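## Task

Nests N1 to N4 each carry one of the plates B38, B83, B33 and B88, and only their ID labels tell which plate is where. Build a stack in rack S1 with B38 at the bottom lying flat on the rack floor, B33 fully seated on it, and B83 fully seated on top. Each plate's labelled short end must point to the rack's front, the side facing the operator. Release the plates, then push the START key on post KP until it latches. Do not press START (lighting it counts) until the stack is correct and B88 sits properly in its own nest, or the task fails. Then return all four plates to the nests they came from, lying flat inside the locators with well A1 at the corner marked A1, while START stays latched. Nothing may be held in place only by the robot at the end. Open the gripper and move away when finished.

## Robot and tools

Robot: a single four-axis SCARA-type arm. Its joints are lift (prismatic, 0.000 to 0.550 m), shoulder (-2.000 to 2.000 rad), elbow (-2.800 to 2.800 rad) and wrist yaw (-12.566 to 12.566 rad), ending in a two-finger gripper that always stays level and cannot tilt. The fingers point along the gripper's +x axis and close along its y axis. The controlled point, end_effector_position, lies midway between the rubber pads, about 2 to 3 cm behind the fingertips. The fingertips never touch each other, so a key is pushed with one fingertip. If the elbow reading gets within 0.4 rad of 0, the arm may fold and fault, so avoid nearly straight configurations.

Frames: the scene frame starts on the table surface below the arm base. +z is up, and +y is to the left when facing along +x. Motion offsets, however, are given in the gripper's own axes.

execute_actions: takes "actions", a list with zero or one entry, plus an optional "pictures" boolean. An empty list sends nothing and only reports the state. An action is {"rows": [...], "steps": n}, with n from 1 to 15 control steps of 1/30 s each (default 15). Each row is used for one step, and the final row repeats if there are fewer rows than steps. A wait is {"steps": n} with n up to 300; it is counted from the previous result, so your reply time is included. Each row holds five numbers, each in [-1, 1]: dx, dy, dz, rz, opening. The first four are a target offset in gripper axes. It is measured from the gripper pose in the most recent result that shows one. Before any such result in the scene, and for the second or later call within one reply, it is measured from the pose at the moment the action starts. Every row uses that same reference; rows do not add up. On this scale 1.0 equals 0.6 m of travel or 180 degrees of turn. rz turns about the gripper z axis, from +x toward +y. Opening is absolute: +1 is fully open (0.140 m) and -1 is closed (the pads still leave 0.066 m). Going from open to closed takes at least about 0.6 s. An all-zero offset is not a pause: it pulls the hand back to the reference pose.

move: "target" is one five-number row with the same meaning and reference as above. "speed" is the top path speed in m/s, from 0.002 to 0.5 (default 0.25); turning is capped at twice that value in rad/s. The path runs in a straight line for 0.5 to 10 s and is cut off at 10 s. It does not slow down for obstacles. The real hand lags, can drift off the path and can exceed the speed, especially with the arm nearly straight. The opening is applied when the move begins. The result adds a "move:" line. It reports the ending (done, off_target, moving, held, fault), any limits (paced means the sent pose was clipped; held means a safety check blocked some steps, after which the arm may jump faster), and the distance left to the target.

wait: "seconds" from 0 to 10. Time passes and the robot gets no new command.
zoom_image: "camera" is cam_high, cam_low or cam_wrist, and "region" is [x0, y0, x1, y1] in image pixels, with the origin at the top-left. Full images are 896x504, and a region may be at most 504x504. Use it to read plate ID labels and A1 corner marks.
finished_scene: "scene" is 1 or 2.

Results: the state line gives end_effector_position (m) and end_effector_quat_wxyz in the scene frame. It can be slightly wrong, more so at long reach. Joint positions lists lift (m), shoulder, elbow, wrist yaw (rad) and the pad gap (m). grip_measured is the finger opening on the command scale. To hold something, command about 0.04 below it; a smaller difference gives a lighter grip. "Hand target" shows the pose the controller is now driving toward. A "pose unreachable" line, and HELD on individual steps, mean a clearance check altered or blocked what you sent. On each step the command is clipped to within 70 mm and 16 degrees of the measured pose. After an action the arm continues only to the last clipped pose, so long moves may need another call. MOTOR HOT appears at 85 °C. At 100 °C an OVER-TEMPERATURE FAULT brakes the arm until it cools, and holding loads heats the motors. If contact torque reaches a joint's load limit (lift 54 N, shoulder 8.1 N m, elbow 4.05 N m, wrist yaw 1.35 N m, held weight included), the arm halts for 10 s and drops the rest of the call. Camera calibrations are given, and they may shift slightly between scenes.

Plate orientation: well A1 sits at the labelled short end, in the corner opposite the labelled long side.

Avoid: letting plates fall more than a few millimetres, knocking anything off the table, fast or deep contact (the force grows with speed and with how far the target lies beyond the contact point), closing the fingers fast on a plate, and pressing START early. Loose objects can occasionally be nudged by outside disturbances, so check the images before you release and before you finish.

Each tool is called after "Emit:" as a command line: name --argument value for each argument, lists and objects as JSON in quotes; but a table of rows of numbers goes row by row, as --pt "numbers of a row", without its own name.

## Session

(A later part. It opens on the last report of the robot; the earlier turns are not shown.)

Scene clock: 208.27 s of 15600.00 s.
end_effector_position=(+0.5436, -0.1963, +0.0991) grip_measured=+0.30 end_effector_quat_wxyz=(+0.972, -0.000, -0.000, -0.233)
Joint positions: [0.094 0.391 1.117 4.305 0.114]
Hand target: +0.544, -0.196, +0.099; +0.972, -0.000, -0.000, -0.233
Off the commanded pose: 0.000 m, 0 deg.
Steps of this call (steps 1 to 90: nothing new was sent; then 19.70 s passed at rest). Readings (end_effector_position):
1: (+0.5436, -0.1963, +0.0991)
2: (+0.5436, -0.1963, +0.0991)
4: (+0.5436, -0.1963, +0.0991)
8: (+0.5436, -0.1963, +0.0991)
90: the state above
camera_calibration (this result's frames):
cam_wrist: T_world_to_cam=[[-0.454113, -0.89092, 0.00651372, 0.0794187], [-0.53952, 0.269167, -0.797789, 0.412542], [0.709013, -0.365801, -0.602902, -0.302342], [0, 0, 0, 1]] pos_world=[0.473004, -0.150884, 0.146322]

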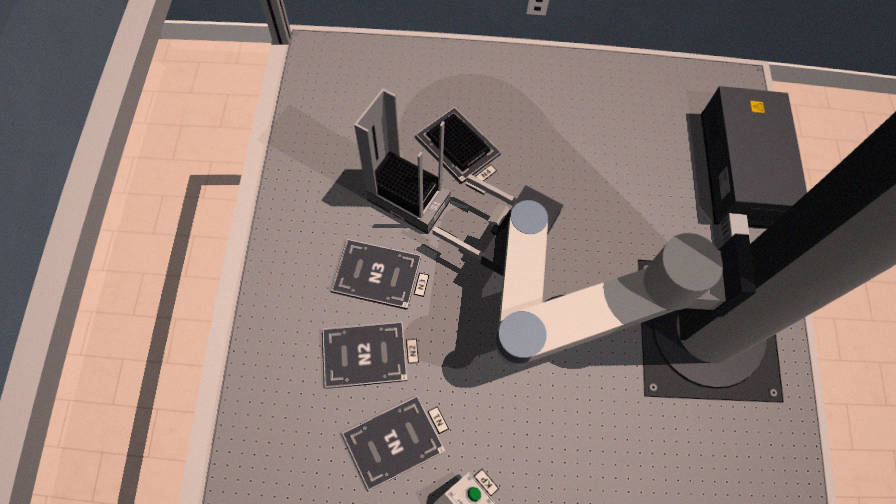

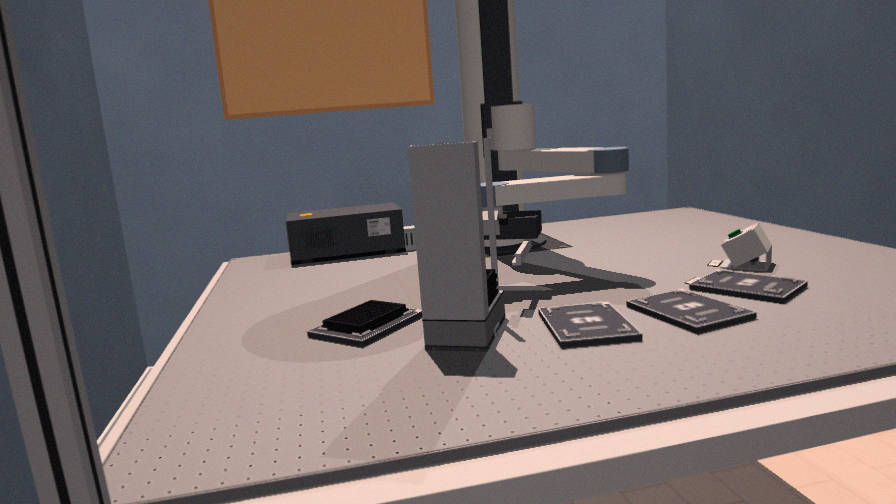

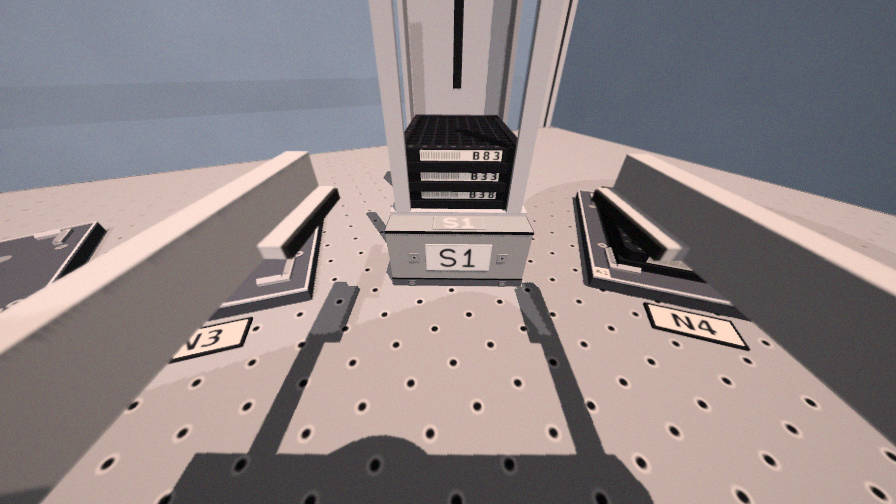

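Emit:
zoom_image --camera "cam_high" --region '[400, 95, 520, 195]'

Emit:
move --target '[-0.05,0,0.12,0,0.3]'

Emit:
move --target '[-0.42,0.66,0,0.42,-1]' --speed 0.4

Region (400, 95, 520, 195) of cam_high's 896x504 image, scaled by 4.200, with more detail than that image has.

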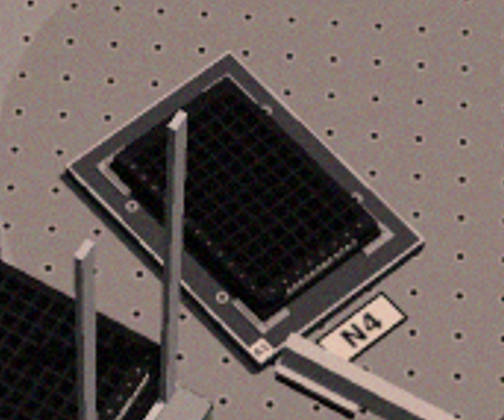

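Scene clock: 214.23 s of 15600.00 s.
end_effector_position=(+0.5168, -0.1828, +0.1712) grip_measured=+0.30 end_effector_quat_wxyz=(+0.972, -0.000, -0.000, -0.233)
Joint positions: [0.166 0.434 0.982 4.396 0.114]
Hand target: +0.517, -0.183, +0.171; +0.972, -0.000, -0.000, -0.233
Off the commanded pose: 0.000 m, 0 deg.
After step 90, 2.20 s passed at rest.
move: done
camera_calibration (this result's frames):
cam_wrist: T_world_to_cam=[[-0.454499, -0.890723, 0.00651372, 0.0790508], [-0.539404, 0.269401, -0.797789, 0.451914], [0.708854, -0.366108, -0.602902, -0.234911], [0, 0, 0, 1]] pos_world=[0.44621, -0.137337, 0.218389]

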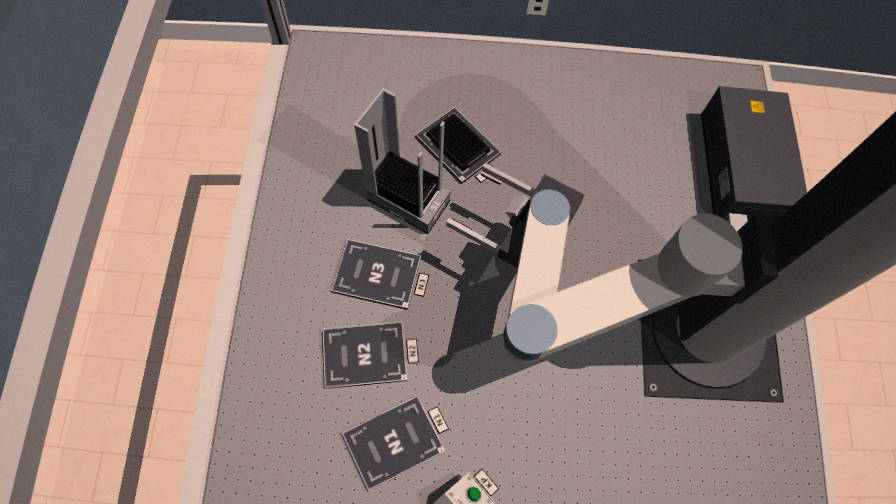

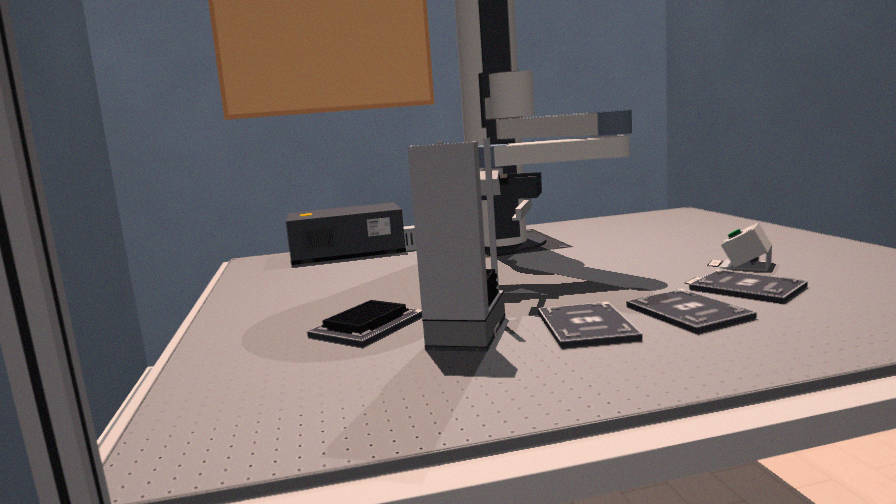

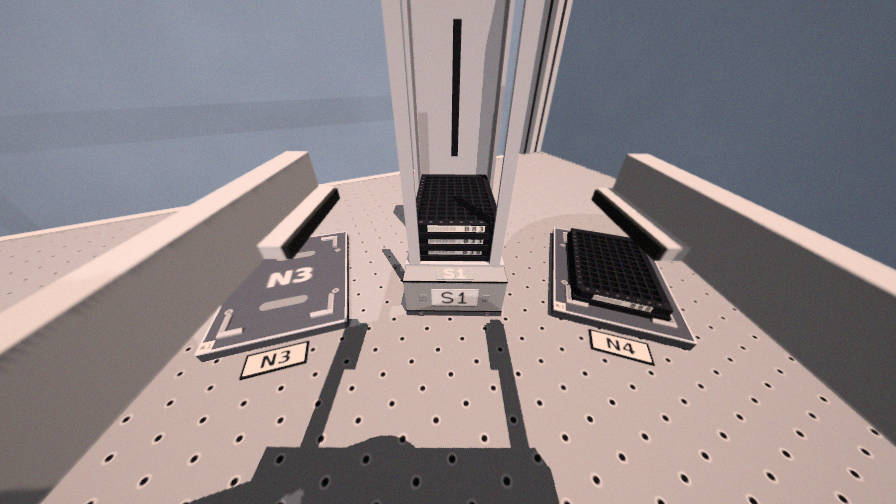

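Scene clock: 216.30 s of 15600.00 s.
end_effector_position=(+0.4717, +0.2846, +0.1712) grip_measured=-1.00 end_effector_quat_wxyz=(+0.911, -0.000, -0.000, +0.412)
Joint positions: [0.166 1.62  1.091 4.421 0.066]
Hand target: +0.472, +0.284, +0.171; +0.911, -0.000, -0.000, +0.412
Off the commanded pose: 0.000 m, 0 deg.
move: done
camera_calibration (this result's frames):
cam_wrist: T_world_to_cam=[[0.750075, -0.66132, 0.00651372, -0.158606], [-0.39483, -0.455678, -0.797789, 0.439824], [0.530562, 0.59583, -0.602902, -0.221457], [0, 0, 0, 1]] pos_world=[0.410119, 0.22748, 0.218403]

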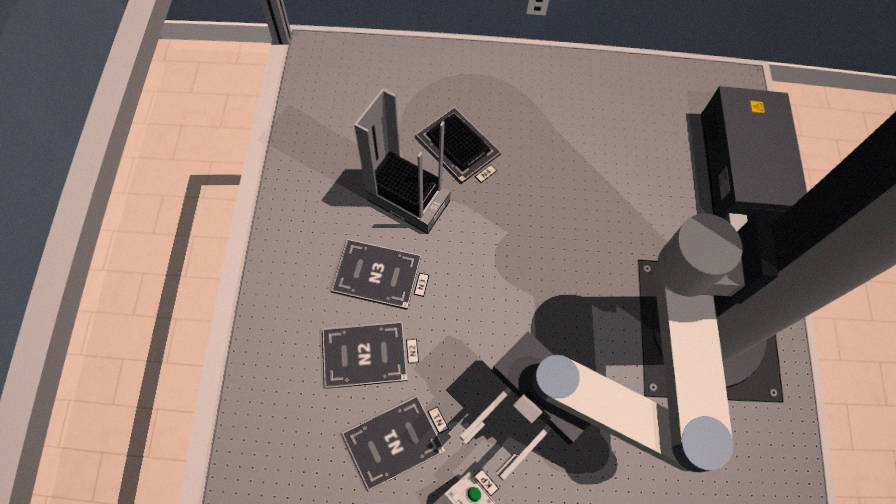

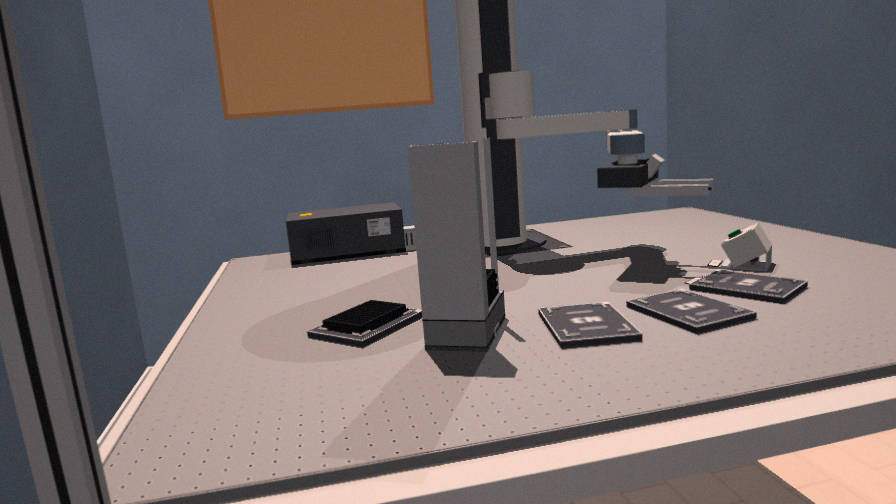

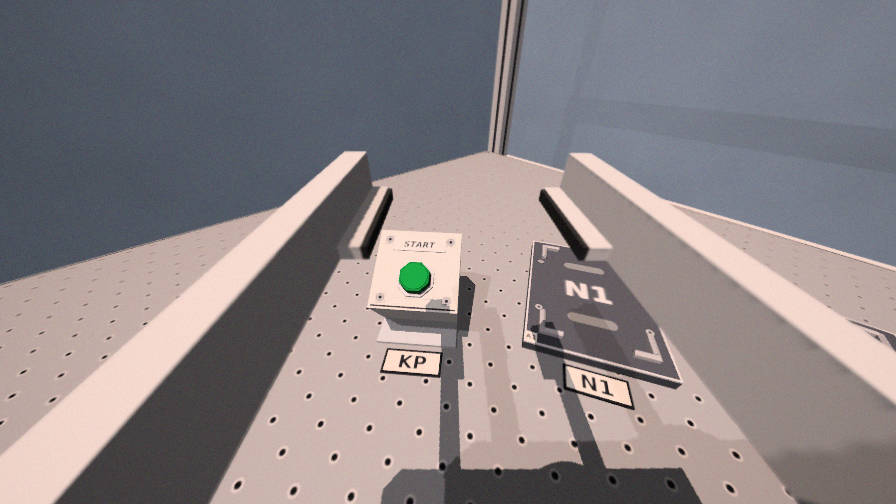

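Emit:
move --target '[0,0,-0.1,0,-1]'

Scene clock: 220.37 s of 15600.00 s.
end_effector_position=(+0.4717, +0.2846, +0.1111) grip_measured=-1.00 end_effector_quat_wxyz=(+0.911, -0.000, -0.000, +0.412)
Joint positions: [0.106 1.62  1.091 4.421 0.066]
Hand target: +0.472, +0.285, +0.111; +0.911, -0.000, -0.000, +0.412
Off the commanded pose: 0.000 m, 0 deg.
After step 90, 0.33 s passed at rest.
move: done
camera_calibration (this result's frames):
cam_wrist: T_world_to_cam=[[0.750038, -0.661363, 0.00651372, -0.158199], [-0.394856, -0.455655, -0.797789, 0.391905], [0.530596, 0.5958, -0.602902, -0.257674], [0, 0, 0, 1]] pos_world=[0.410122, 0.227469, 0.158336]

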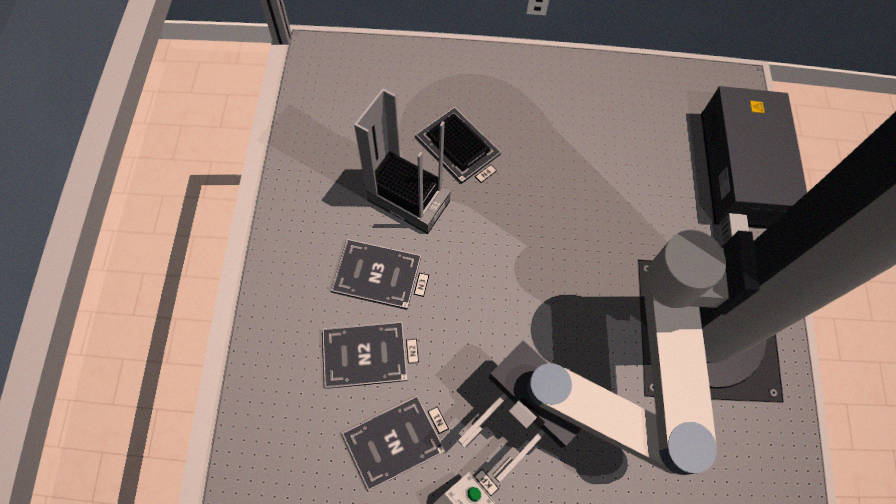

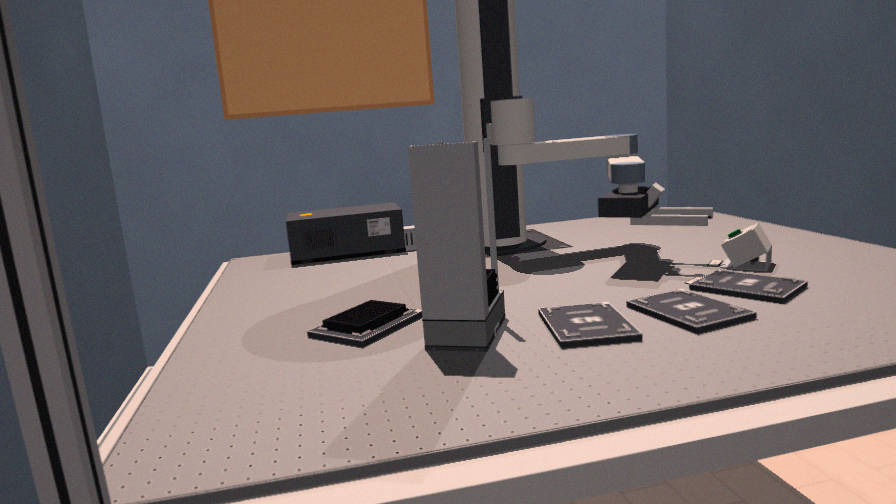

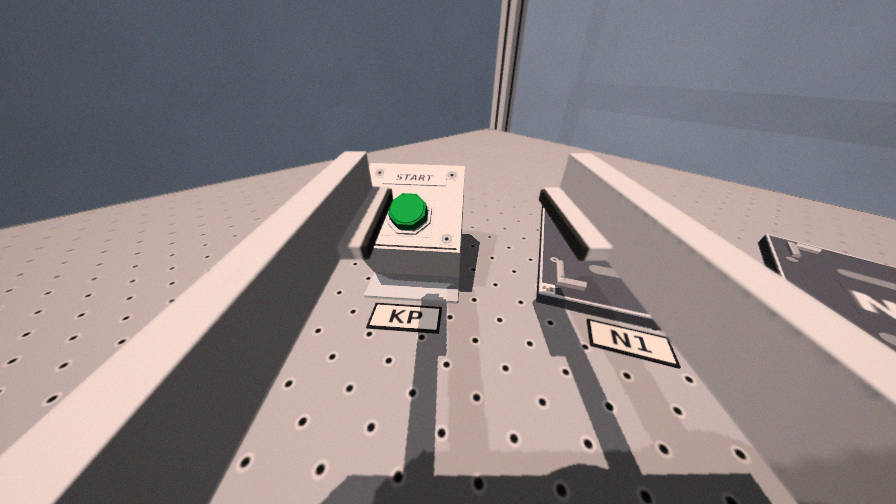

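Emit:
move --target '[0.088,0,-0.03,0,-1]' --speed 0.08

Emit:
move --target '[0.003,0,-0.02,0,-1]' --speed 0.01

Scene clock: 224.67 s of 15600.00 s.
end_effector_position=(+0.5065, +0.3243, +0.0931) grip_measured=-1.00 end_effector_quat_wxyz=(+0.911, -0.000, -0.000, +0.412)
Joint positions: [0.088 1.546 1.339 4.247 0.066]
Hand target: +0.507, +0.324, +0.093; +0.911, -0.000, -0.000, +0.412
Off the commanded pose: 0.000 m, 0 deg.
After step 90, 0.33 s passed at rest.
move: done
camera_calibration (this result's frames):
cam_wrist: T_world_to_cam=[[0.750329, -0.661033, 0.00651372, -0.158154], [-0.394656, -0.455829, -0.797789, 0.409314], [0.530334, 0.596033, -0.602902, -0.310641], [0, 0, 0, 1]] pos_world=[0.444949, 0.267184, 0.14029]

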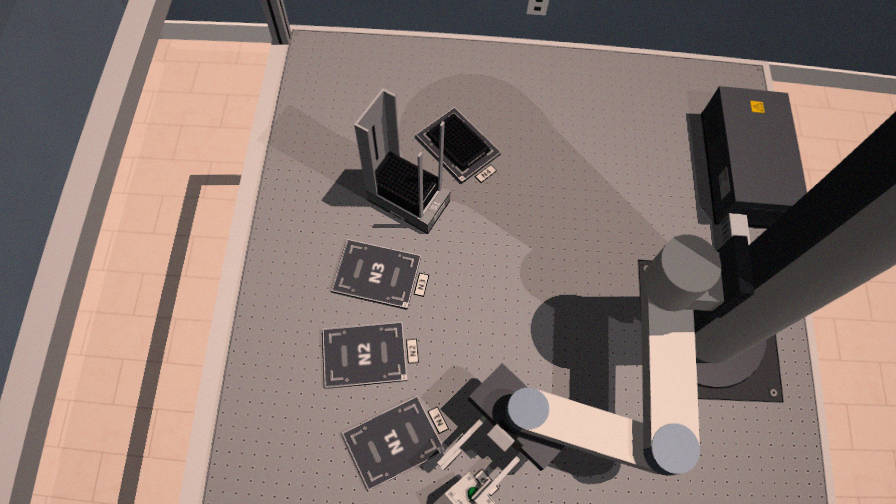

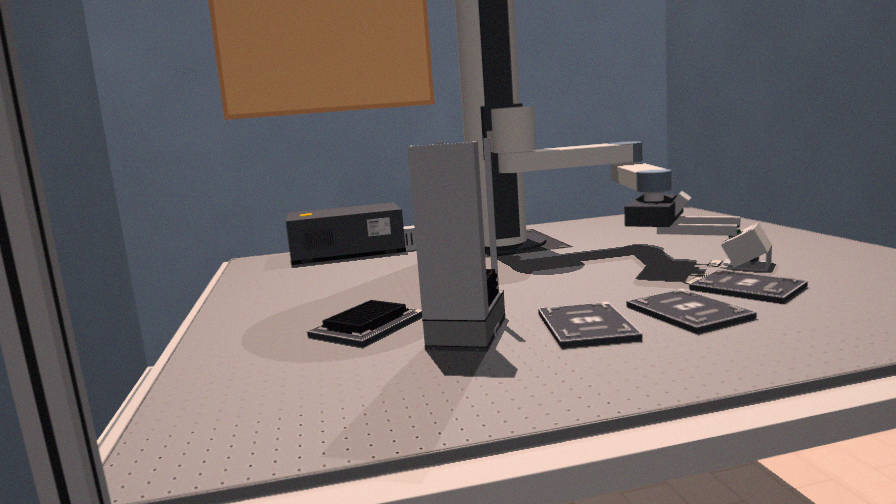

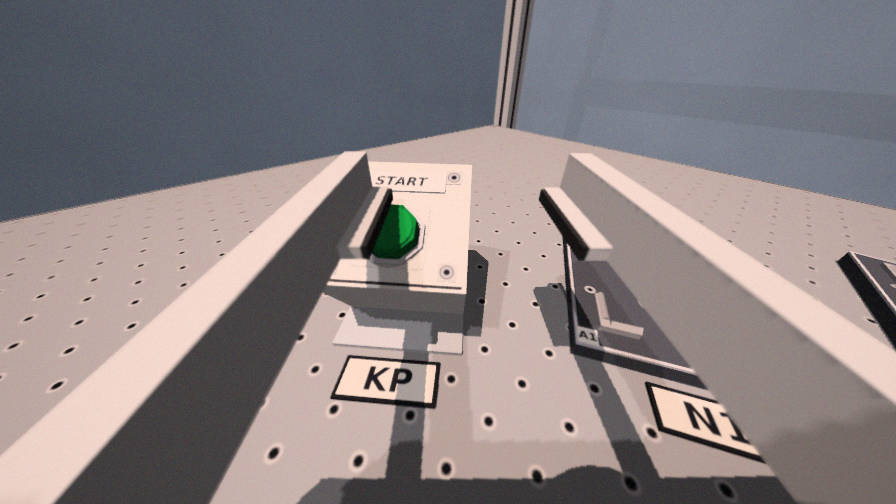

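Scene clock: 235.93 s of 15600.00 s.
end_effector_position=(+0.5073, +0.3254, +0.0839) grip_measured=-1.00 end_effector_quat_wxyz=(+0.911, -0.000, -0.000, +0.413)
Joint positions: [0.079 1.544 1.346 4.244 0.066]
Hand target: +0.507, +0.325, +0.083; +0.911, -0.000, -0.000, +0.413
Off the commanded pose: 0.003 m, 0 deg.
TORQUE FAULT: the external load on joint 1 (lift) reached its load limit, and the arm stopped for 10 seconds. The arm's remaining commands of this call were not run. The arm holds where it stopped, with its grip as last carried out, and accepts commands again: back off and push less far. The arm stops again, at the same cost, whenever a joint's load reaches its limit.
move: fault
camera_calibration (this result's frames):
cam_wrist: T_world_to_cam=[[0.751195, -0.660048, 0.00651372, -0.158738], [-0.394057, -0.456346, -0.797789, 0.402654], [0.529552, 0.596728, -0.602902, -0.317135], [0, 0, 0, 1]] pos_world=[0.445851, 0.268219, 0.131065]

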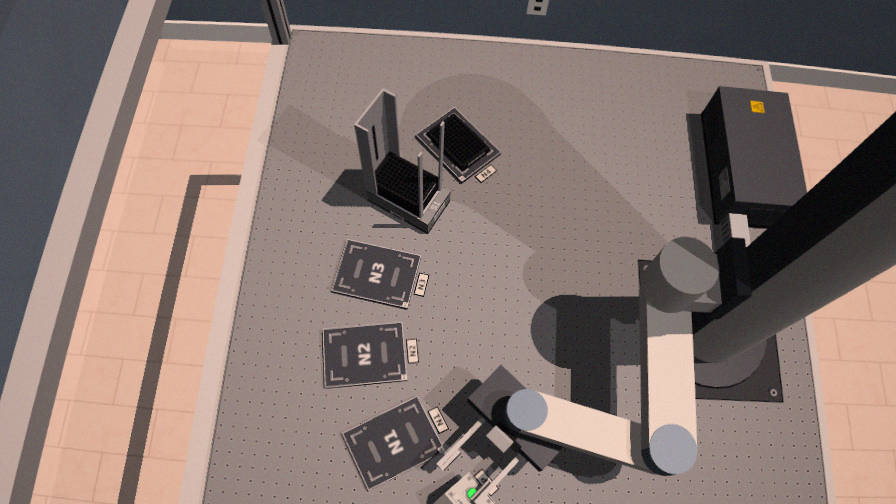

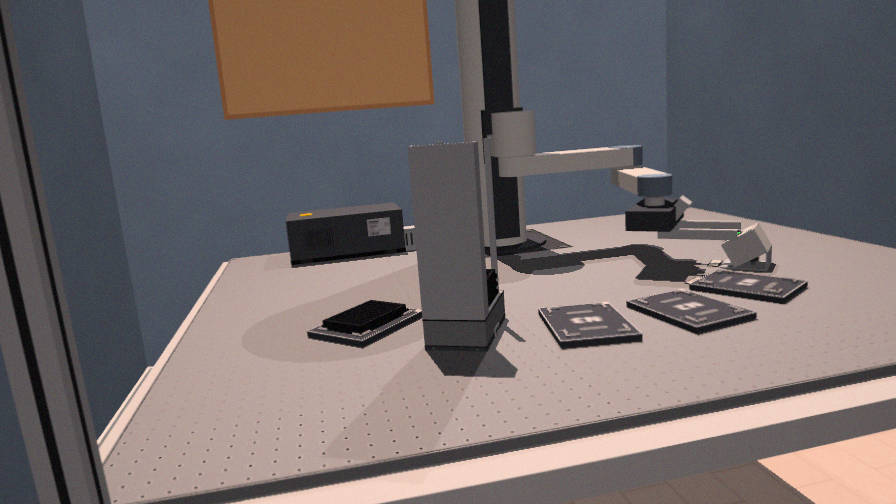

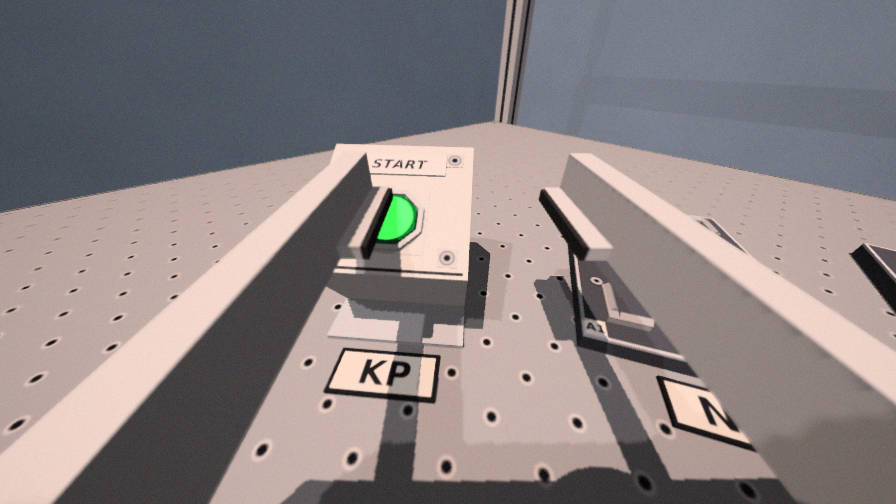

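Emit:
move --target '[-0.05,0,0.06,0,-1]' --speed 0.08

Scene clock: 238.90 s of 15600.00 s.
end_effector_position=(+0.4876, +0.3028, +0.1199) grip_measured=-1.00 end_effector_quat_wxyz=(+0.911, -0.000, -0.000, +0.413)
Joint positions: [0.115 1.589 1.202 4.342 0.066]
Hand target: +0.488, +0.303, +0.120; +0.911, -0.000, -0.000, +0.413
Off the commanded pose: 0.000 m, 0 deg.
move: done
camera_calibration (this result's frames):
cam_wrist: T_world_to_cam=[[0.750882, -0.660405, 0.00651372, -0.15887], [-0.394274, -0.456159, -0.797789, 0.41337], [0.529835, 0.596477, -0.602902, -0.271495], [0, 0, 0, 1]] pos_world=[0.426121, 0.245585, 0.167132]

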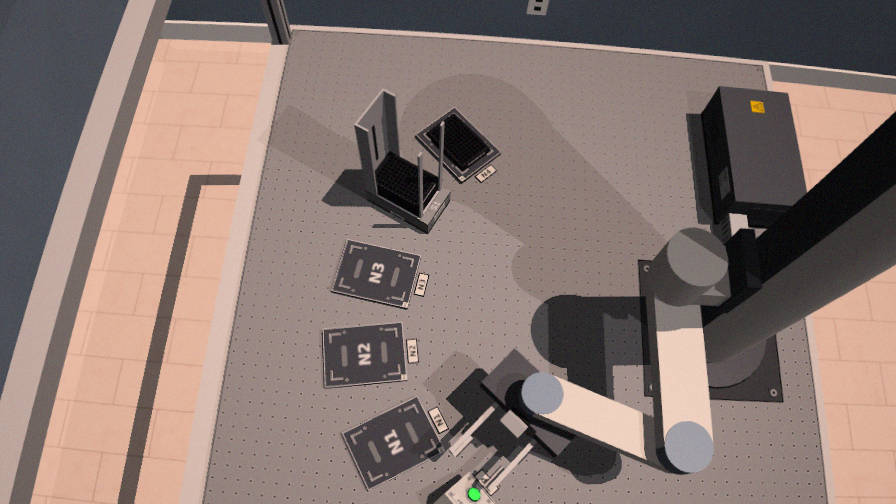

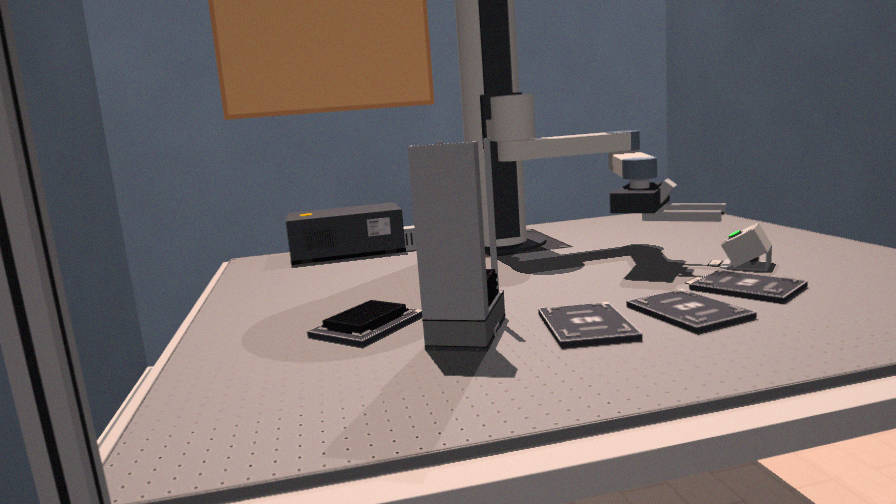

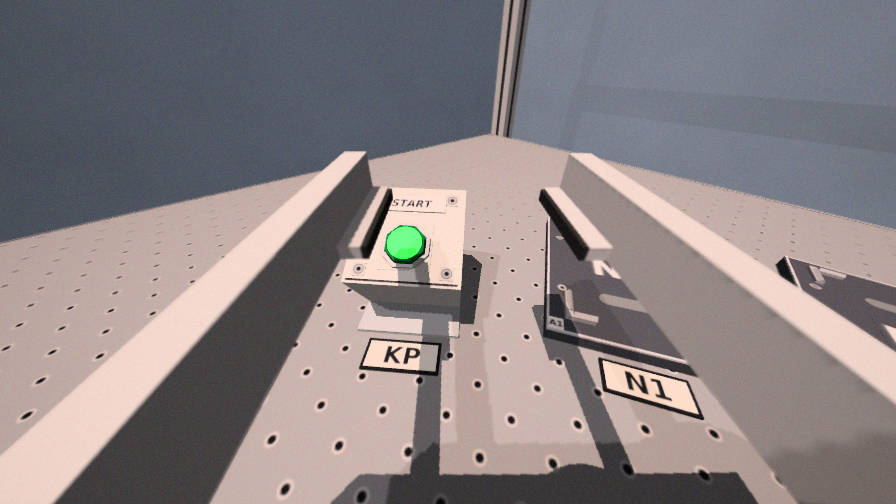

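Emit:
move --target '[-0.5755,-0.571,-0.0347,-0.4202,0.3]' --speed 0.4

Scene clock: 245.80 s of 15600.00 s.
end_effector_position=(+0.5174, -0.1828, +0.0992) grip_measured=+0.30 end_effector_quat_wxyz=(+0.973, -0.000, -0.000, -0.233)
Joint positions: [0.094 0.434 0.984 4.395 0.114]
Hand target: +0.517, -0.183, +0.099; +0.973, -0.000, -0.000, -0.233
Off the commanded pose: 0.000 m, 0 deg.
After step 90, 1.77 s passed at rest.
move: done
camera_calibration (this result's frames):
cam_wrist: T_world_to_cam=[[-0.45339, -0.891289, 0.00651372, 0.0790961], [-0.539739, 0.268729, -0.797789, 0.394846], [0.709309, -0.365225, -0.602902, -0.278867], [0, 0, 0, 1]] pos_world=[0.446778, -0.137459, 0.146359]

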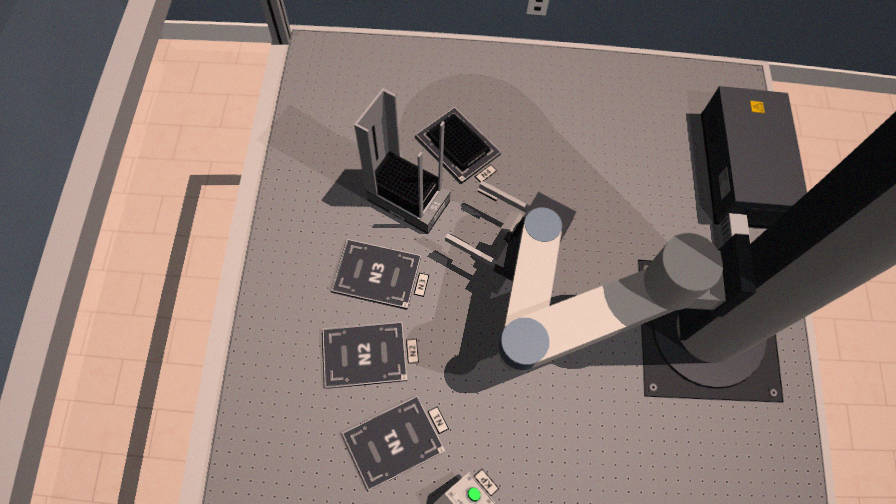

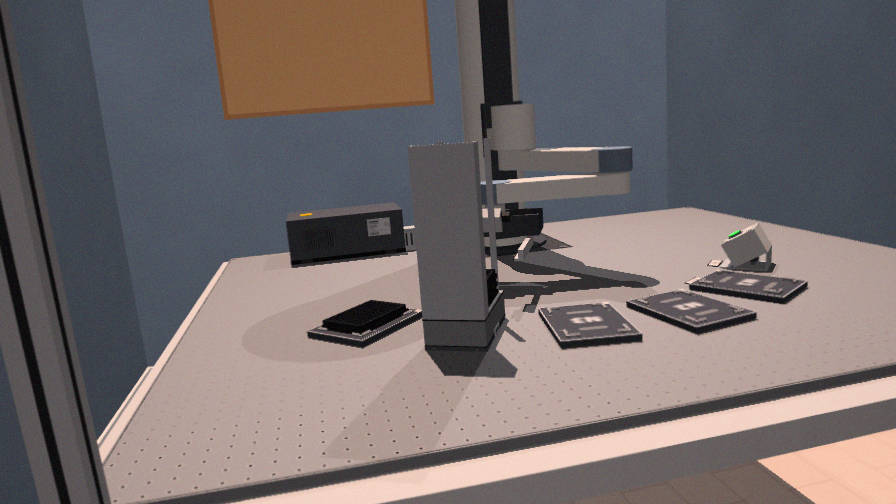

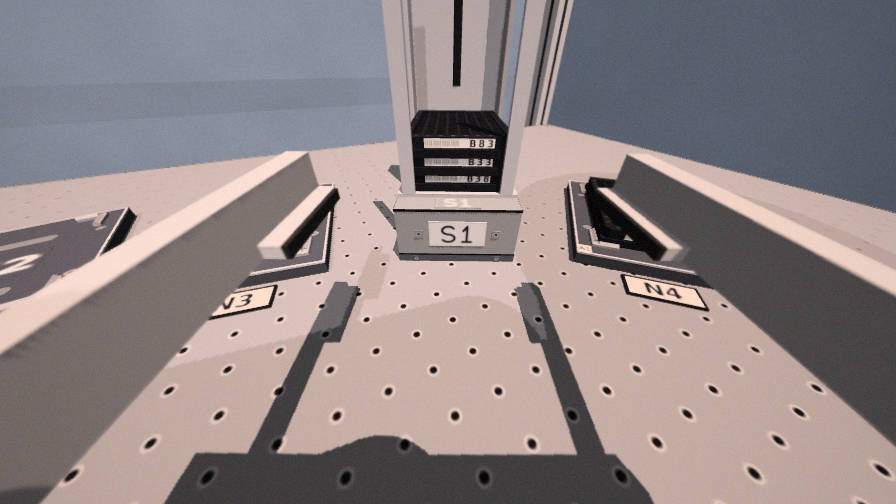

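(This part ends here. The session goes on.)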